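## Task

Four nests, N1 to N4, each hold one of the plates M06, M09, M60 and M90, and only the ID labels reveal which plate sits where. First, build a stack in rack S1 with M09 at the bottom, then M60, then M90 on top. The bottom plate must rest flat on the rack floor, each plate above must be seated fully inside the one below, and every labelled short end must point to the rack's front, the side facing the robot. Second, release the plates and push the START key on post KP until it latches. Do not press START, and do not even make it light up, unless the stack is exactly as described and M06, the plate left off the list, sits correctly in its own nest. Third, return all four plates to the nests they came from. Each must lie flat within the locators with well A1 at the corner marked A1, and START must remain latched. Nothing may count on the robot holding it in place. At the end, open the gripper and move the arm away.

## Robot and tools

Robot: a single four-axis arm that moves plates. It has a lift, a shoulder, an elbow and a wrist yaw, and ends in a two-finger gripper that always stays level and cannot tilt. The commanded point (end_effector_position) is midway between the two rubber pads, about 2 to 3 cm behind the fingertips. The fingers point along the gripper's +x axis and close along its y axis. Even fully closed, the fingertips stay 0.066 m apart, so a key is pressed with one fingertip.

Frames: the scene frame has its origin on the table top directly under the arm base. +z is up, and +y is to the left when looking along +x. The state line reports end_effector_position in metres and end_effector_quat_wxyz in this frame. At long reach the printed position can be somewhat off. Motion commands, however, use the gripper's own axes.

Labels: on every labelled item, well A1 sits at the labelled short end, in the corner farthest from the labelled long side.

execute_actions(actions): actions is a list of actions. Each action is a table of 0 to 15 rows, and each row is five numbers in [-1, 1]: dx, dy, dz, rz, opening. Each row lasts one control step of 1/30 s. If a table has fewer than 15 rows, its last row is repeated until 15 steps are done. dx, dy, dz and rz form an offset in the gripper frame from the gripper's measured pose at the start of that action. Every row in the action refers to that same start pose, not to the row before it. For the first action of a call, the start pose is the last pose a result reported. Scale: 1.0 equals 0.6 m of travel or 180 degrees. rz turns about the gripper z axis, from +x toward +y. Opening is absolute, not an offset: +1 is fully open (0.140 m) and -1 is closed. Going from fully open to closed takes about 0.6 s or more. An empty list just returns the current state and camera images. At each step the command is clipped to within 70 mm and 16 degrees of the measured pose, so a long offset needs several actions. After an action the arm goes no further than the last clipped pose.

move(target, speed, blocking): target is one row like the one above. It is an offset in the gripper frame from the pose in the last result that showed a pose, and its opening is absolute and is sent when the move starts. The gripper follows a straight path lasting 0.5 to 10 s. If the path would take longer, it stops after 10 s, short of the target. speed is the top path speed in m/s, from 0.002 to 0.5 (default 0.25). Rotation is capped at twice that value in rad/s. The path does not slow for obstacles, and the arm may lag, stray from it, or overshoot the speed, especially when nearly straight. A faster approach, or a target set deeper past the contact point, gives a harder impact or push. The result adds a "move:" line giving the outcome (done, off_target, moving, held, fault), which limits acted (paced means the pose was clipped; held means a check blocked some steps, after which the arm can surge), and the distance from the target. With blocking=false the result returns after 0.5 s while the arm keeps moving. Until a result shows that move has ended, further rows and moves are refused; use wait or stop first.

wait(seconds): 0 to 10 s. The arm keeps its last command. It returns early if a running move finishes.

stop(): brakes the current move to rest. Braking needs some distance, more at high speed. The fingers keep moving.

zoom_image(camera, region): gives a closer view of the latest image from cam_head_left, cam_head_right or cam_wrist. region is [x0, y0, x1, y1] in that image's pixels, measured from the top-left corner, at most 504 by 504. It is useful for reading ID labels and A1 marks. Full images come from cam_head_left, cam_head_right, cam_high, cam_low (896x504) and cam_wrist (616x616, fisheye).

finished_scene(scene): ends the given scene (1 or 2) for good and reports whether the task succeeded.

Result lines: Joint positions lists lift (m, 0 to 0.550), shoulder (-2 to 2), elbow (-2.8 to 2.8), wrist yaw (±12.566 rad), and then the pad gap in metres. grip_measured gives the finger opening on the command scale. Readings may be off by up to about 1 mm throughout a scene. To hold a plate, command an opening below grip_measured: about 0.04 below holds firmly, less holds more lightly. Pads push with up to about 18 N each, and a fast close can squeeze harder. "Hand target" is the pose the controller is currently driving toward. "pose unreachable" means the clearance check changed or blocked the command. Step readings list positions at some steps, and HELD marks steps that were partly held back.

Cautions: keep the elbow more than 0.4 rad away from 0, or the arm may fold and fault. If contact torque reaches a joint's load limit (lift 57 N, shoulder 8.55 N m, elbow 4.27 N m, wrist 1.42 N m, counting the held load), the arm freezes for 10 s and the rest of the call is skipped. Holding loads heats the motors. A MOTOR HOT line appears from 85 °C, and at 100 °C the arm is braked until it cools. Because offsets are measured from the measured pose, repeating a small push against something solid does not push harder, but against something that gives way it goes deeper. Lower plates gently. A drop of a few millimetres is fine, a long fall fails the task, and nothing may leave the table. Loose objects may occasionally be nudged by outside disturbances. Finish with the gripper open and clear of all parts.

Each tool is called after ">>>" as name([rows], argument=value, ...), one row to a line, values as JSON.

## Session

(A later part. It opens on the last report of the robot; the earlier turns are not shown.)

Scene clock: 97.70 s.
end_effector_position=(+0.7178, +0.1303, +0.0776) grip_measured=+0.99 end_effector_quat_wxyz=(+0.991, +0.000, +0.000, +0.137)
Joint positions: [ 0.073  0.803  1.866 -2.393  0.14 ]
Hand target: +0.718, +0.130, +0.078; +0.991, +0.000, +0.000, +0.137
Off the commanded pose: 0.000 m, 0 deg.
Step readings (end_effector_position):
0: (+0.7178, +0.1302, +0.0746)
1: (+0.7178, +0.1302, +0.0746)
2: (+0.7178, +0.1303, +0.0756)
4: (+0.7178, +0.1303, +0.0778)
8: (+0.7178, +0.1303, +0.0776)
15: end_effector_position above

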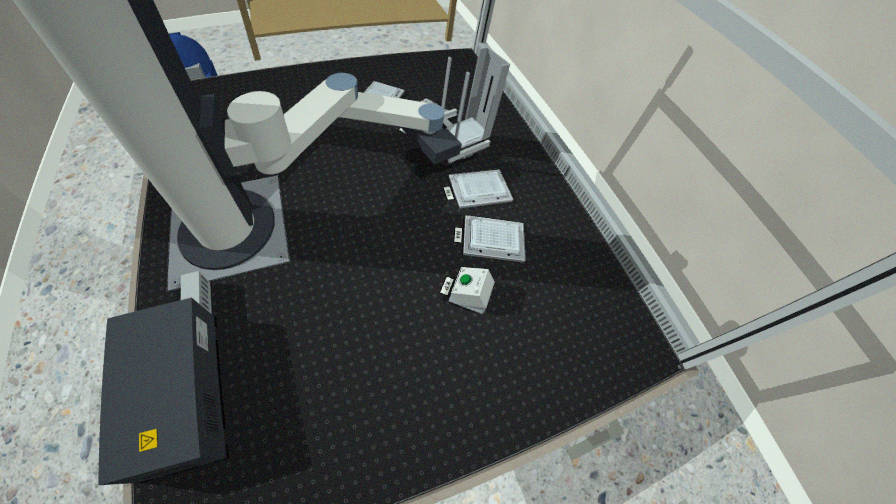

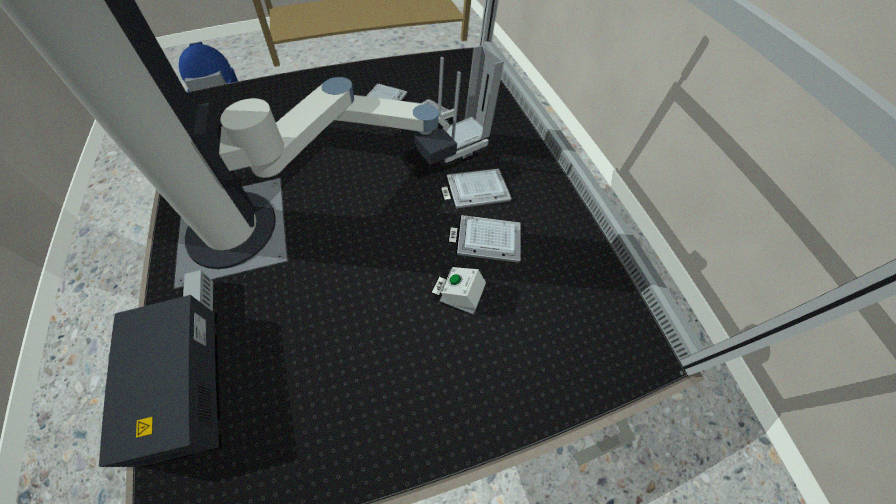

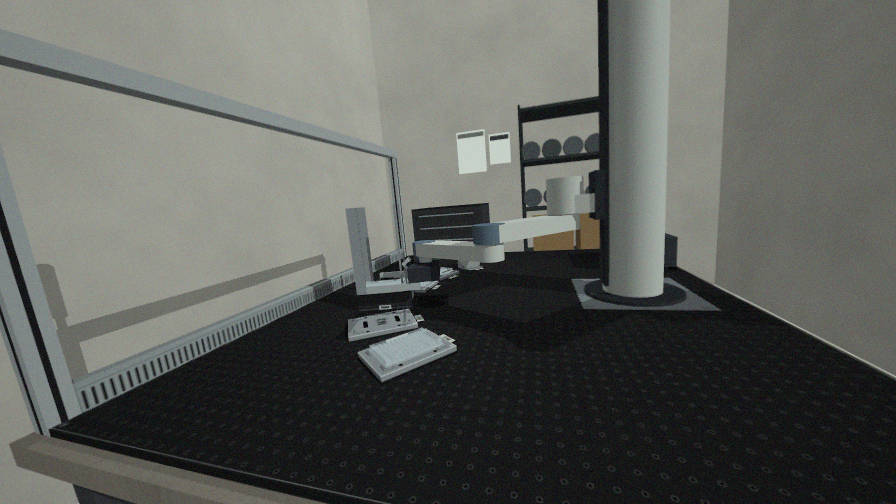

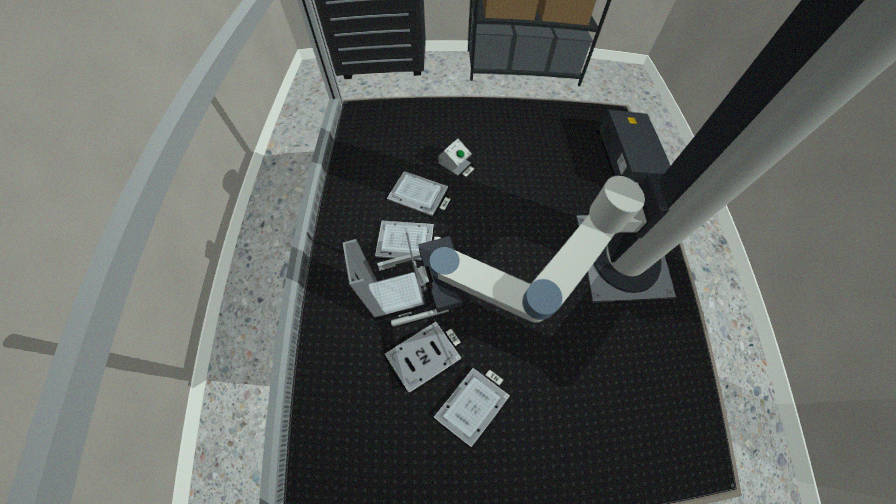

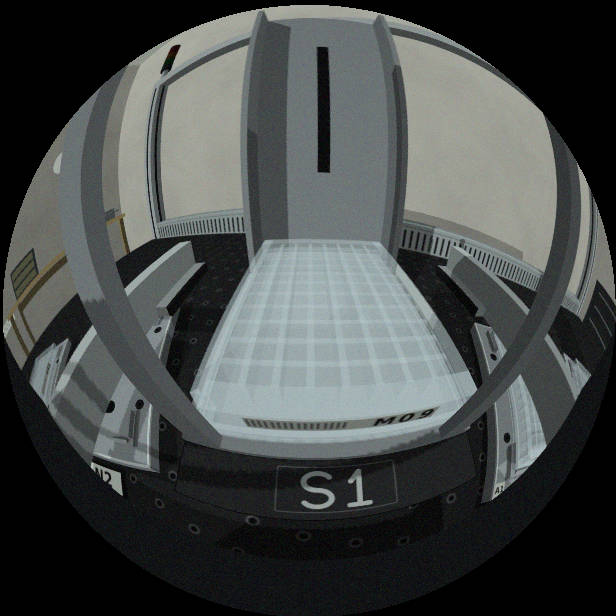

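>>> move(target=[0,0.0017,-0.047,0,0.05], speed=0.05)

>>> zoom_image(camera="cam_wrist", region=[110, 200, 550, 500])

Scene clock: 104.07 s.
end_effector_position=(+0.6999, -0.0550, +0.0332) grip_measured=+0.05 end_effector_quat_wxyz=(+0.999, +0.000, +0.000, -0.051)
Joint positions: [ 0.028  0.558  1.678 -2.339  0.105]
Hand target: +0.700, -0.055, +0.033; +0.999, +0.000, +0.000, -0.051
Off the commanded pose: 0.000 m, 0 deg.
move: done

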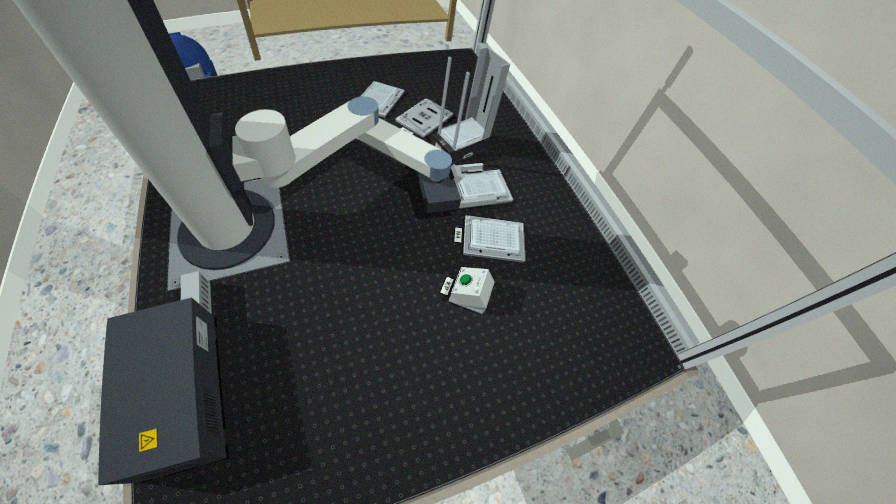

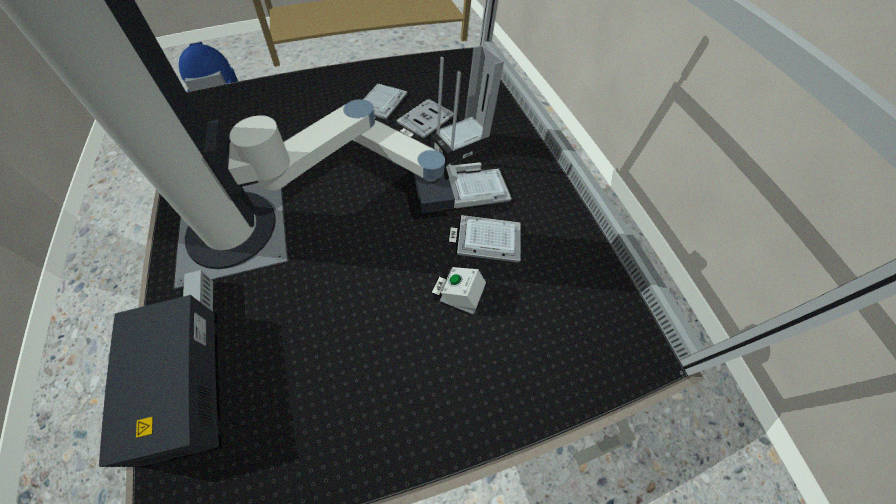

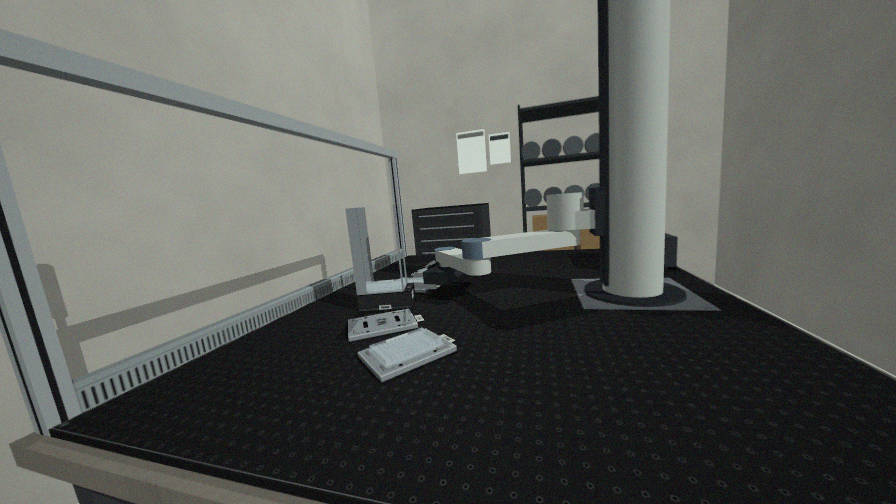

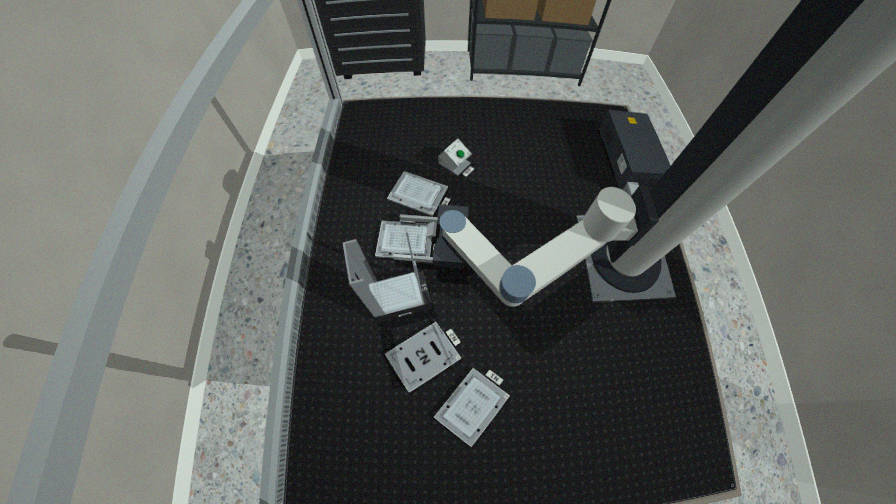

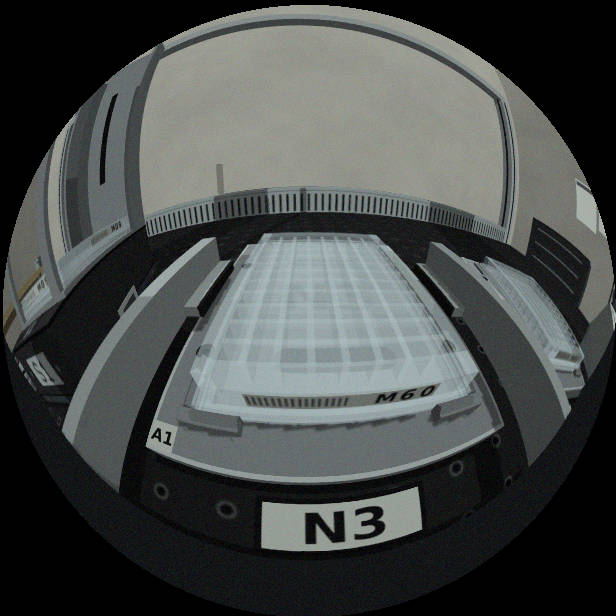

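Region (110, 200, 550, 500) of cam_wrist's 616x616 image, scaled by 1.145, with more detail than that image has; it fills the top 344 rows of this view, and the rest is white.

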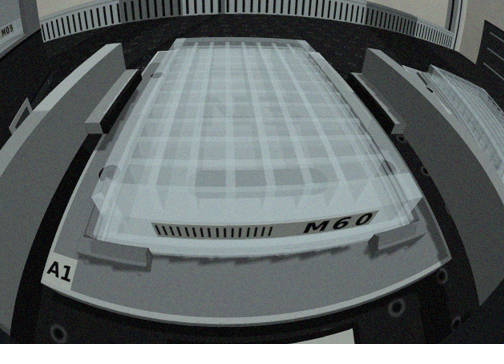

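>>> move(target=[0.006,0,0,0,0.05], speed=0.03)

>>> zoom_image(camera="cam_wrist", region=[130, 340, 530, 540])

Scene clock: 105.53 s.
end_effector_position=(+0.7035, -0.0553, +0.0332) grip_measured=+0.05 end_effector_quat_wxyz=(+0.999, +0.000, +0.000, -0.051)
Joint positions: [ 0.028  0.549  1.699 -2.35   0.105]
Hand target: +0.703, -0.055, +0.033; +0.999, +0.000, +0.000, -0.051
Off the commanded pose: 0.000 m, 0 deg.
move: done

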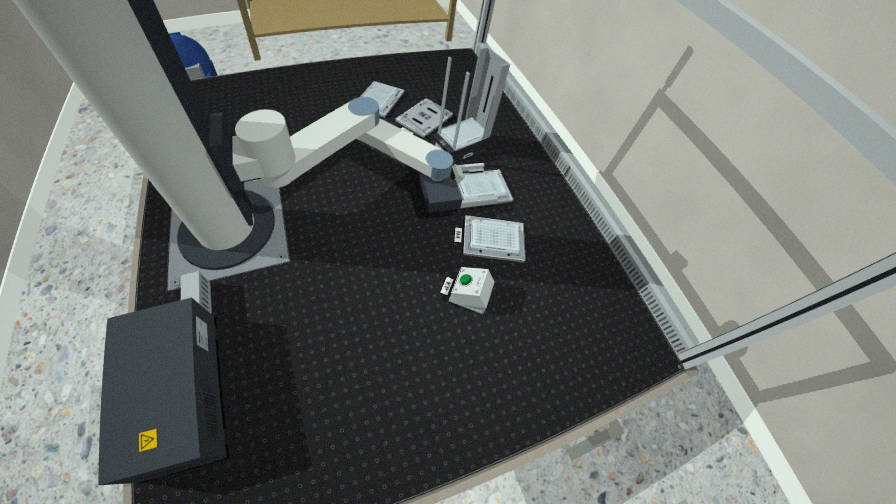

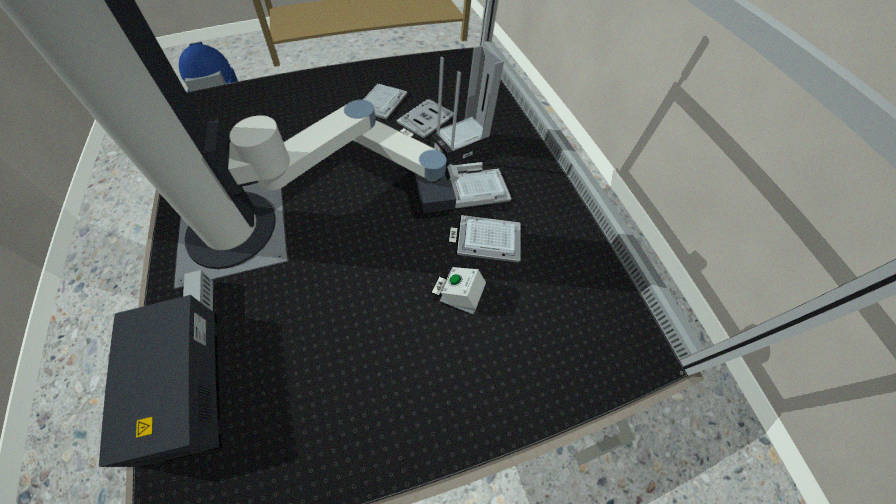

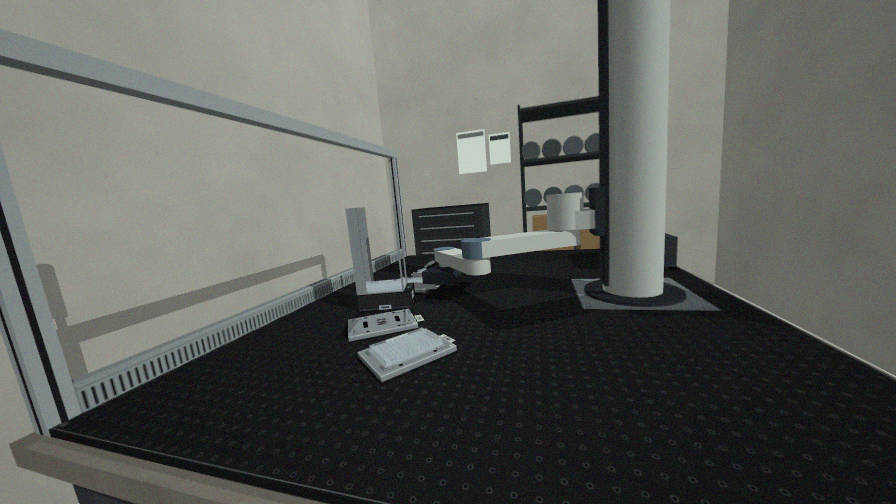

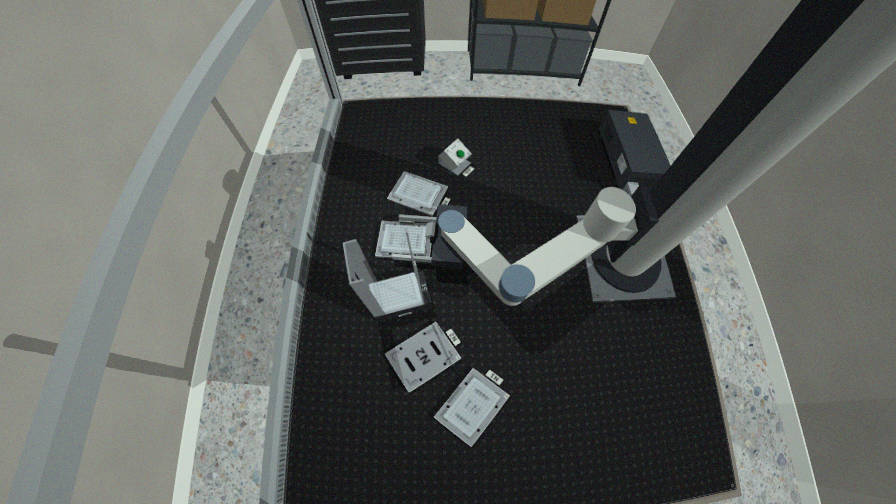

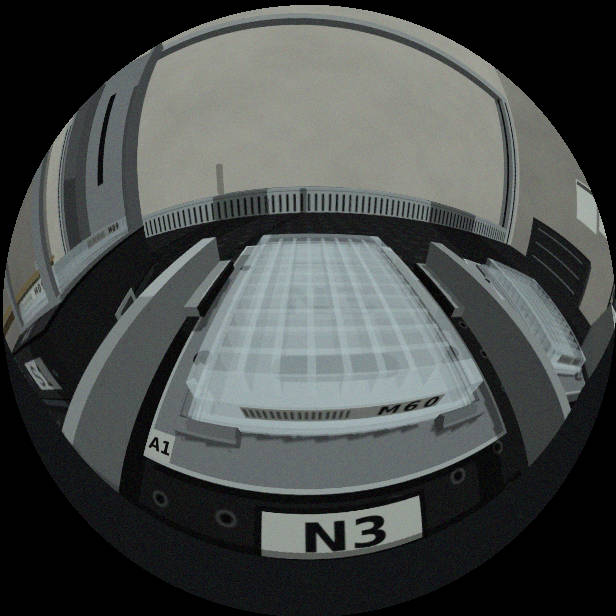

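Region (130, 340, 530, 540) of cam_wrist's 616x616 image, scaled by 1.260, with more detail than that image has.

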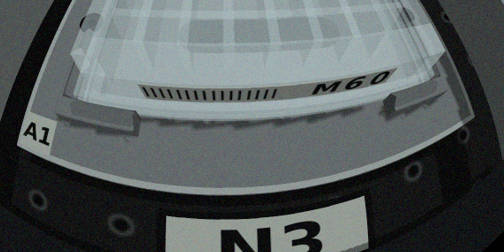

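>>> execute_actions([
  [[0.0025,0,0,0,-0.1],[0.0025,0,0,0,-0.2],[0.0025,0,0,0,-0.25],[0.0025,0,0,0,-0.3],[0.0025,0,0,0,-0.35],[0.0025,0,0,0,-0.4],[0.0025,0,0,0,-0.42],[0.0025,0,0,0,-0.44],[0.0025,0,0,0,-0.46],[0.0025,0,0,0,-0.48],[0.0025,0,0,0,-0.5],[0.0025,0,0,0,-0.52]],
  [[0,0,0,0,-0.54],[0,0,0,0,-0.55],[0,0,0,0,-0.56],[0,0,0,0,-0.57],[0,0,0,0,-0.58],[0,0,0,0,-0.59],[0,0,0,0,-0.6],[0,0,0,0,-0.61],[0,0,0,0,-0.62]],
])

>>> zoom_image(camera="cam_wrist", region=[130, 340, 530, 540])

Scene clock: 107.20 s.
end_effector_position=(+0.7050, -0.0552, +0.0332) grip_measured=-0.57 end_effector_quat_wxyz=(+0.999, +0.000, +0.000, -0.051)
Joint positions: [ 0.028  0.545  1.708 -2.355  0.082]
Hand target: +0.705, -0.055, +0.033; +0.999, +0.000, +0.000, -0.051
Off the commanded pose: 0.000 m, 0 deg.
Step readings (end_effector_position; steps 1 to 15: 1st action; 16 to 30: 2nd action):
0: (+0.7035, -0.0553, +0.0332)
1: (+0.7035, -0.0553, +0.0332)
2: (+0.7046, -0.0553, +0.0332)
4: (+0.7049, -0.0553, +0.0332)
8: (+0.7049, -0.0553, +0.0332)
15: (+0.7049, -0.0553, +0.0332)
16: (+0.7049, -0.0553, +0.0332)
17: (+0.7049, -0.0553, +0.0332)
19: (+0.7049, -0.0553, +0.0332)
23: (+0.7050, -0.0552, +0.0332)
30: end_effector_position above

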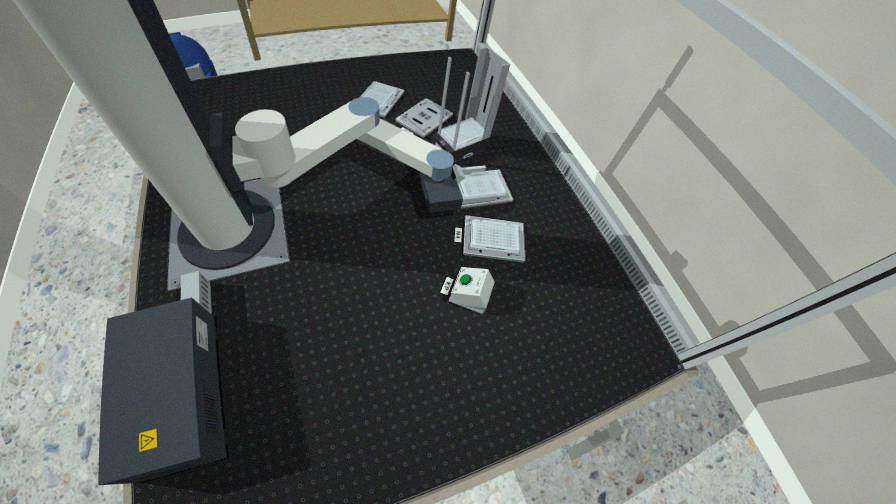

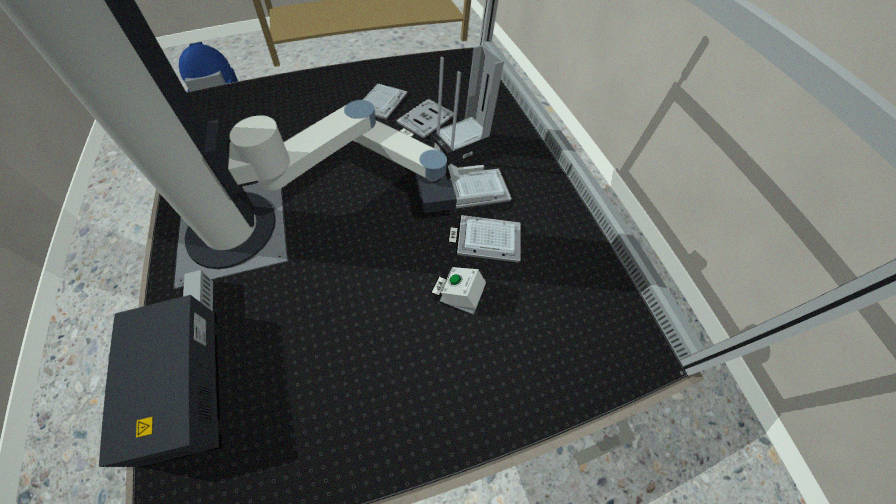

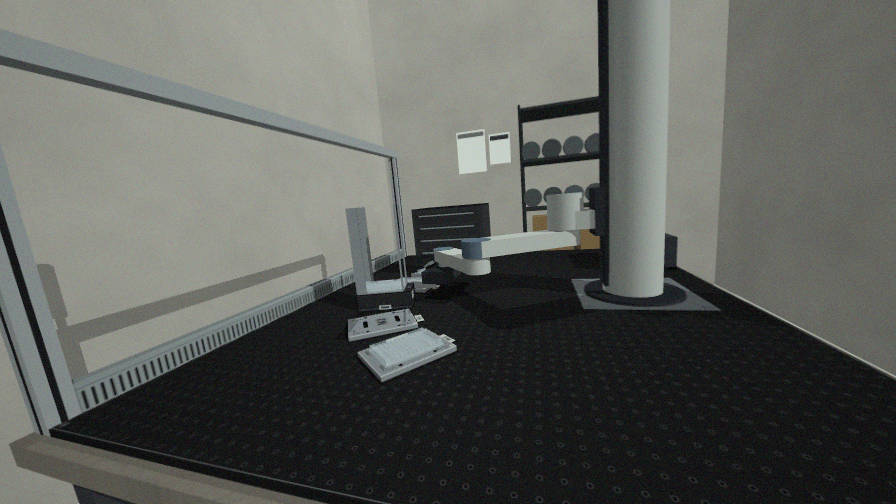

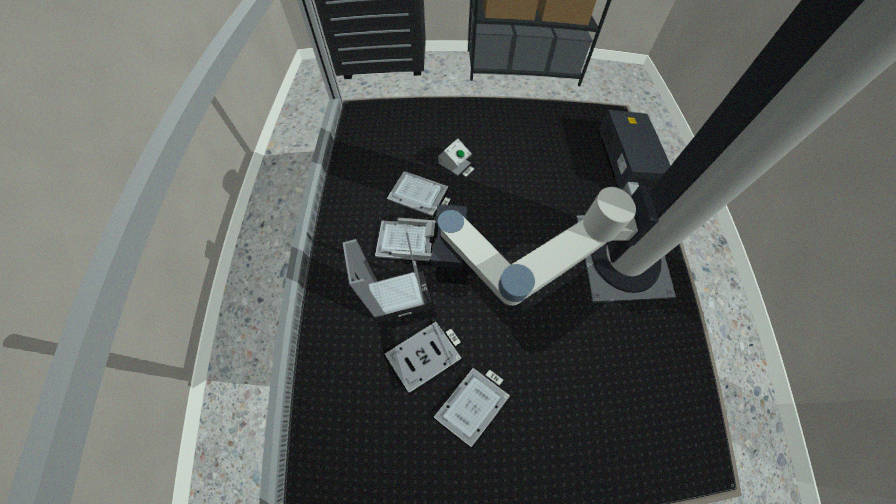

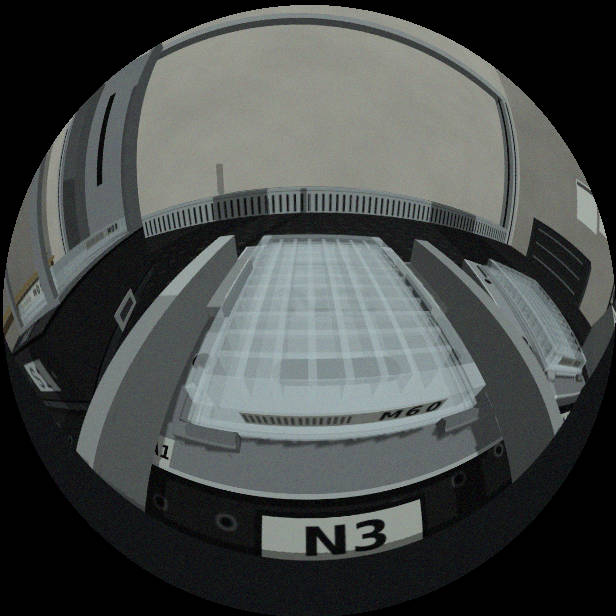

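Region (130, 340, 530, 540) of cam_wrist's 616x616 image, scaled by 1.260, with more detail than that image has.

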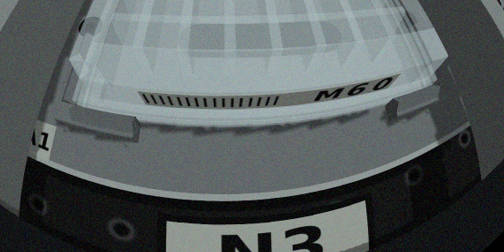

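>>> execute_actions([
  [[0,0,0.002,0,-0.62],[0,0,0.004,0,-0.62],[0,0,0.006,0,-0.62],[0,0,0.009,0,-0.62],[0,0,0.012,0,-0.62],[0,0,0.015,0,-0.62],[0,0,0.018,0,-0.62],[0,0,0.021,0,-0.62],[0,0,0.024,0,-0.62],[0,0,0.027,0,-0.62],[0,0,0.03,0,-0.62]],
])

>>> move(target=[0,0,0.49,0,-0.62], speed=0.35)

Scene clock: 108.33 s.
end_effector_position=(+0.7050, -0.0552, +0.0512) grip_measured=-0.57 end_effector_quat_wxyz=(+0.999, +0.000, +0.000, -0.051)
Joint positions: [ 0.046  0.545  1.708 -2.355  0.082]
Hand target: +0.705, -0.055, +0.051; +0.999, +0.000, +0.000, -0.051
Off the commanded pose: 0.000 m, 0 deg.
Step readings (end_effector_position):
0: (+0.7050, -0.0552, +0.0332)
1: (+0.7050, -0.0552, +0.0332)
2: (+0.7050, -0.0552, +0.0340)
4: (+0.7050, -0.0552, +0.0365)
8: (+0.7050, -0.0552, +0.0432)
15: end_effector_position above

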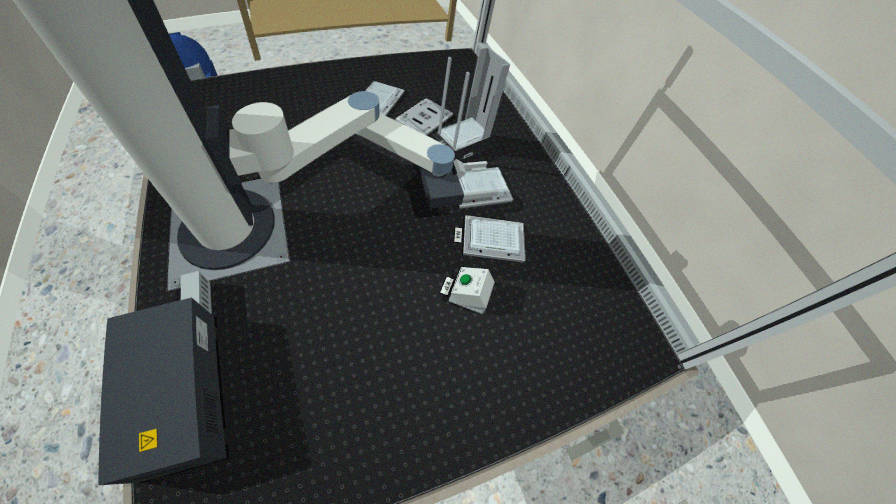

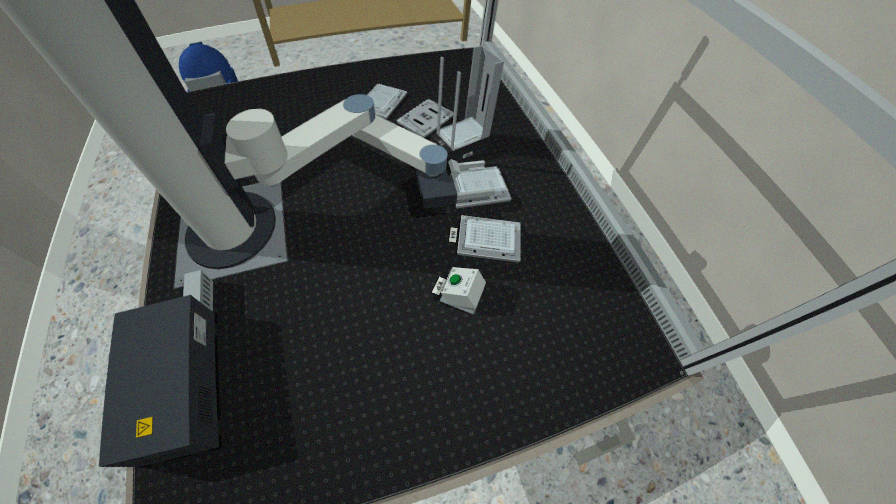

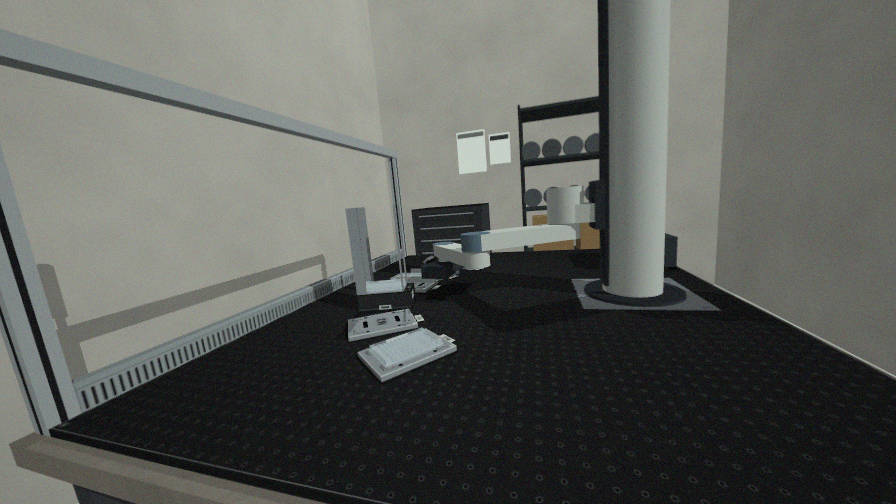

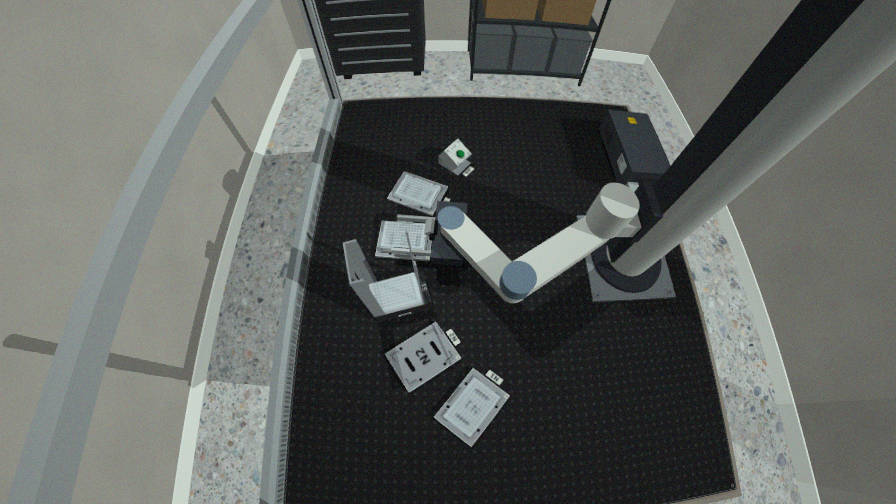

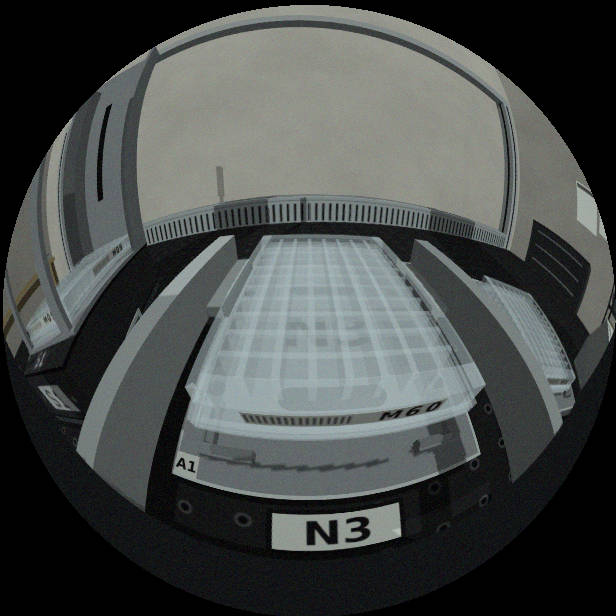

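Scene clock: 109.70 s.
end_effector_position=(+0.7050, -0.0552, +0.3453) grip_measured=-0.57 end_effector_quat_wxyz=(+0.999, +0.000, +0.000, -0.051)
Joint positions: [ 0.34   0.545  1.708 -2.355  0.082]
Hand target: +0.705, -0.055, +0.345; +0.999, +0.000, +0.000, -0.051
Off the commanded pose: 0.000 m, 0 deg.
move: done

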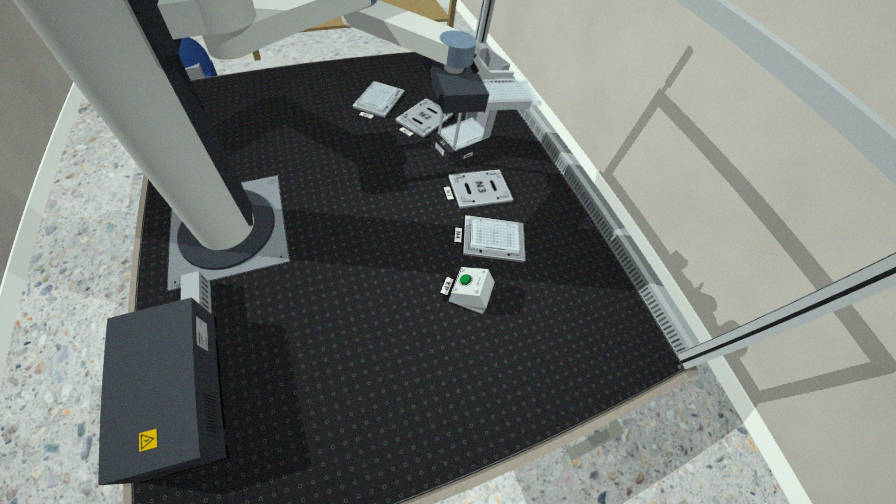

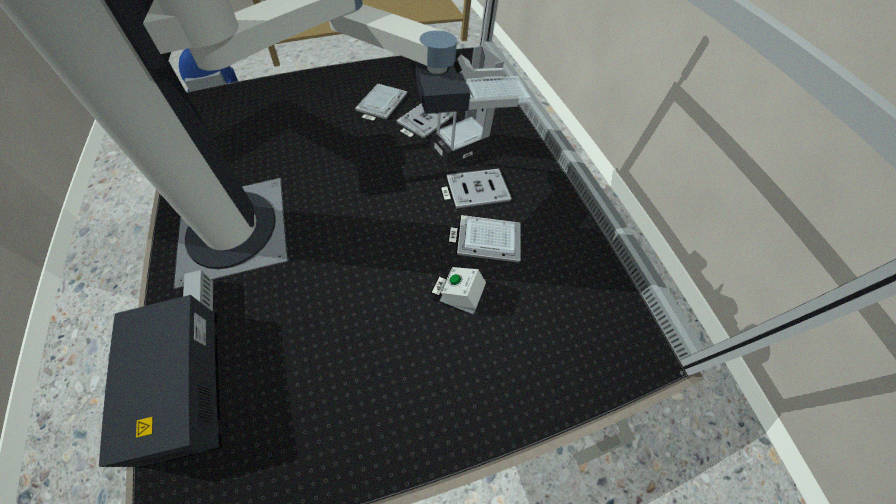

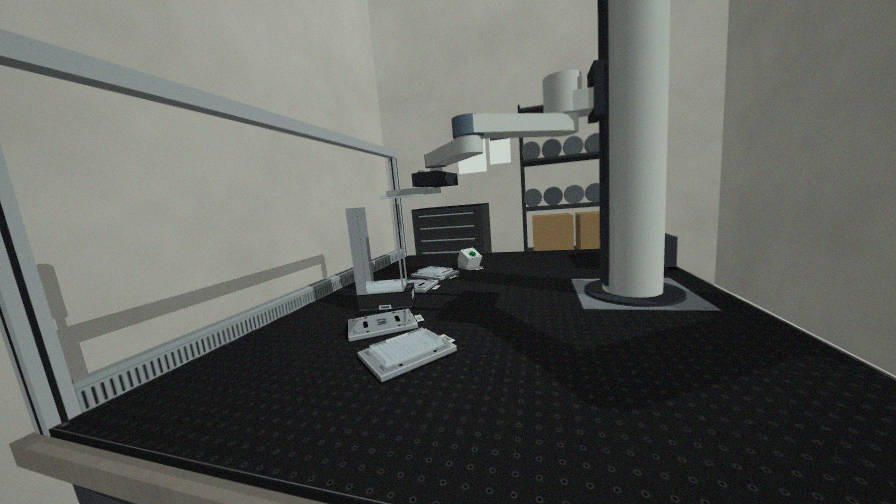

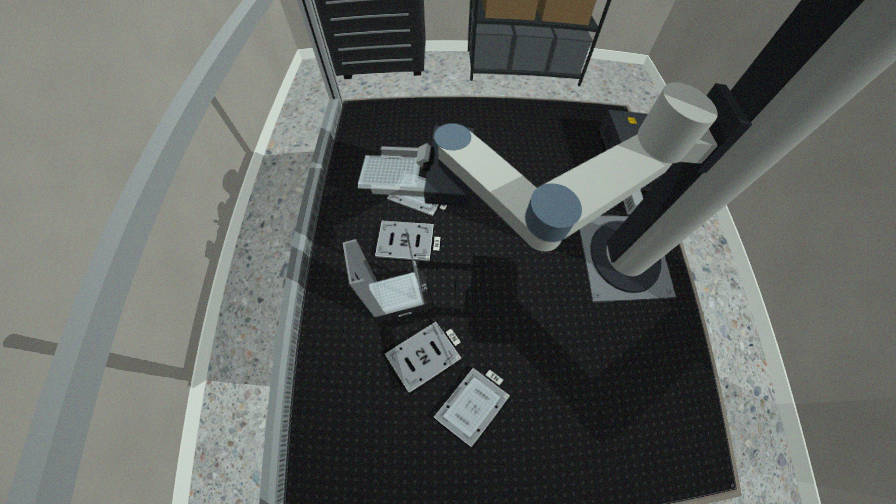

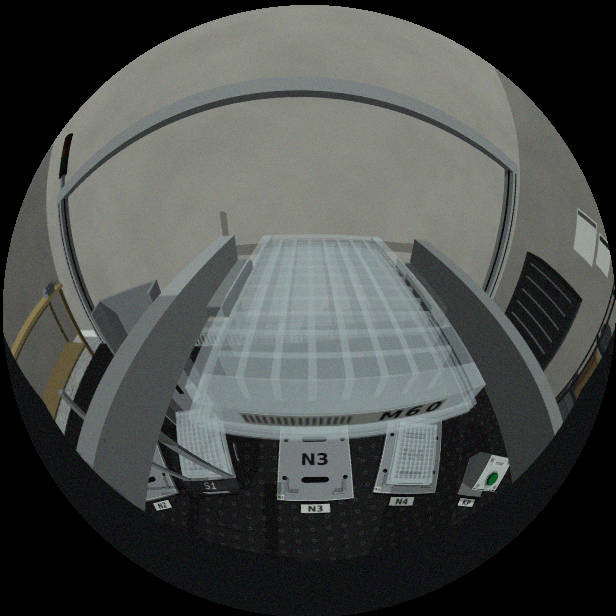

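>>> move(target=[-0.01023,0.30957,0,0.1203,-0.62], speed=0.3)

Scene clock: 110.97 s.
end_effector_position=(+0.7176, +0.1305, +0.3453) grip_measured=-0.57 end_effector_quat_wxyz=(+0.990, +0.000, +0.000, +0.138)
Joint positions: [ 0.34   0.804  1.865 -2.391  0.082]
Hand target: +0.718, +0.130, +0.345; +0.990, +0.000, +0.000, +0.138
Off the commanded pose: 0.000 m, 0 deg.
move: done

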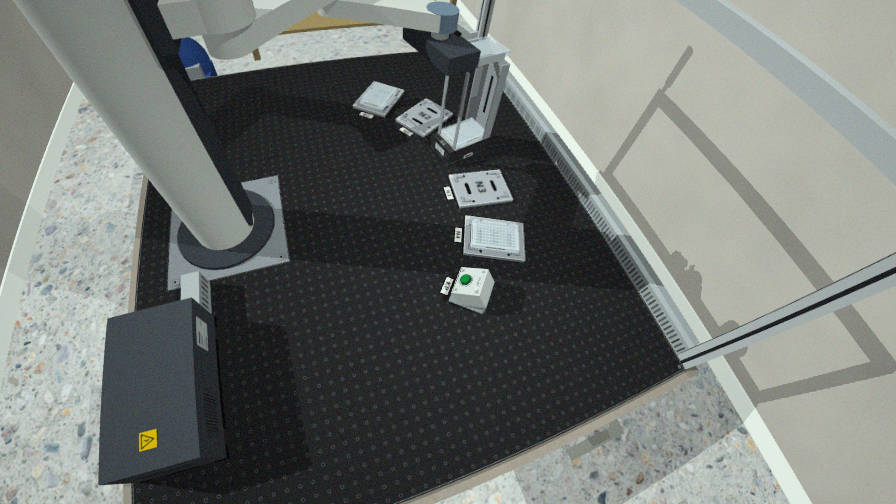

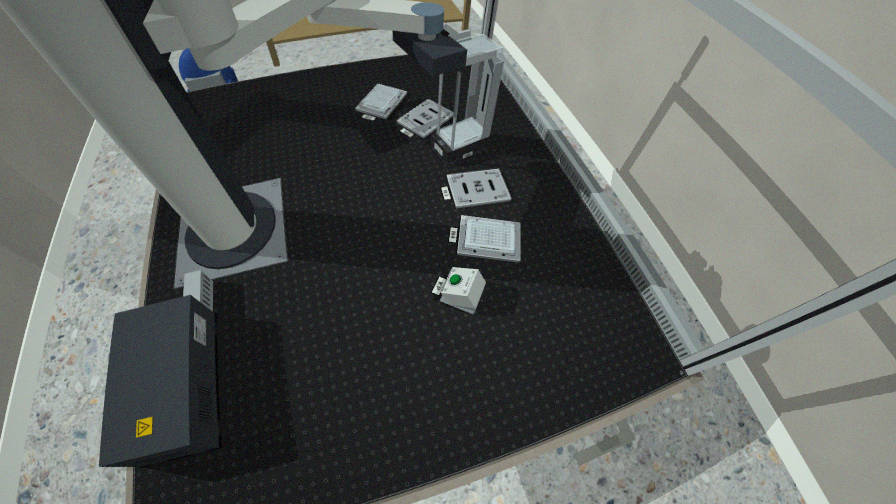

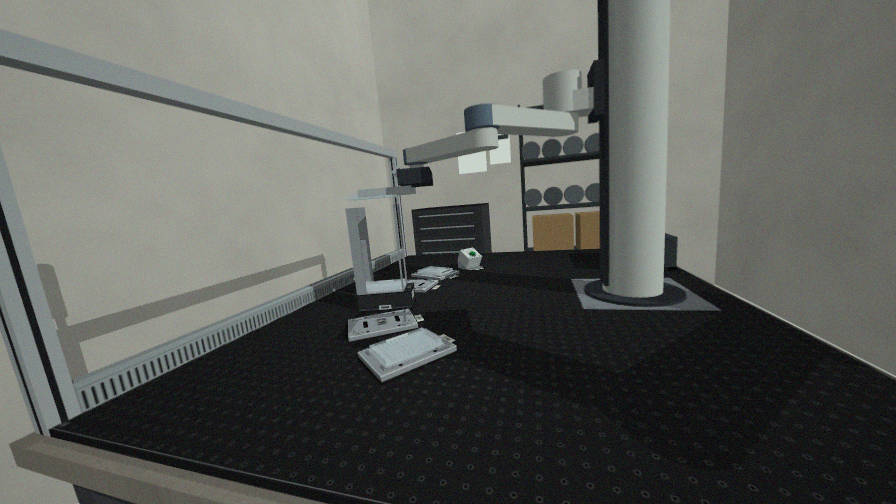

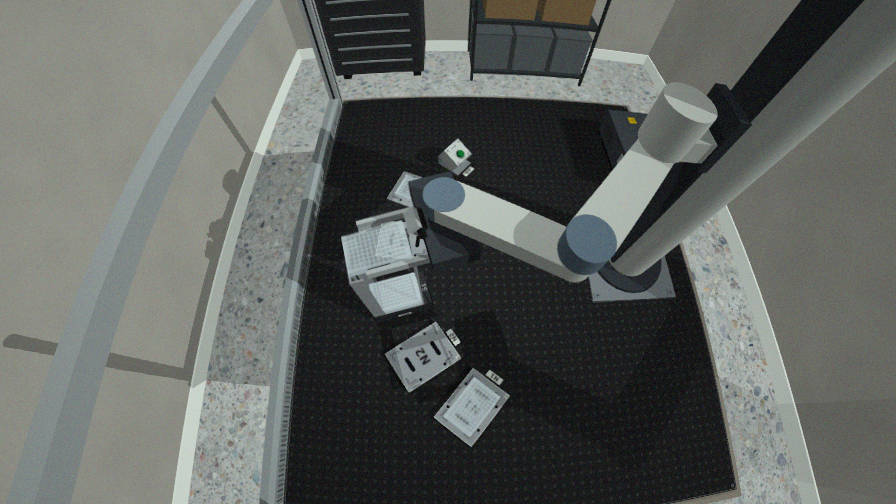

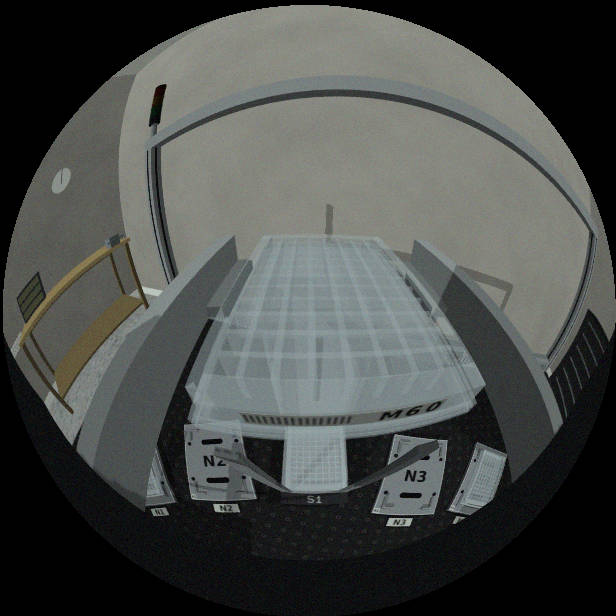

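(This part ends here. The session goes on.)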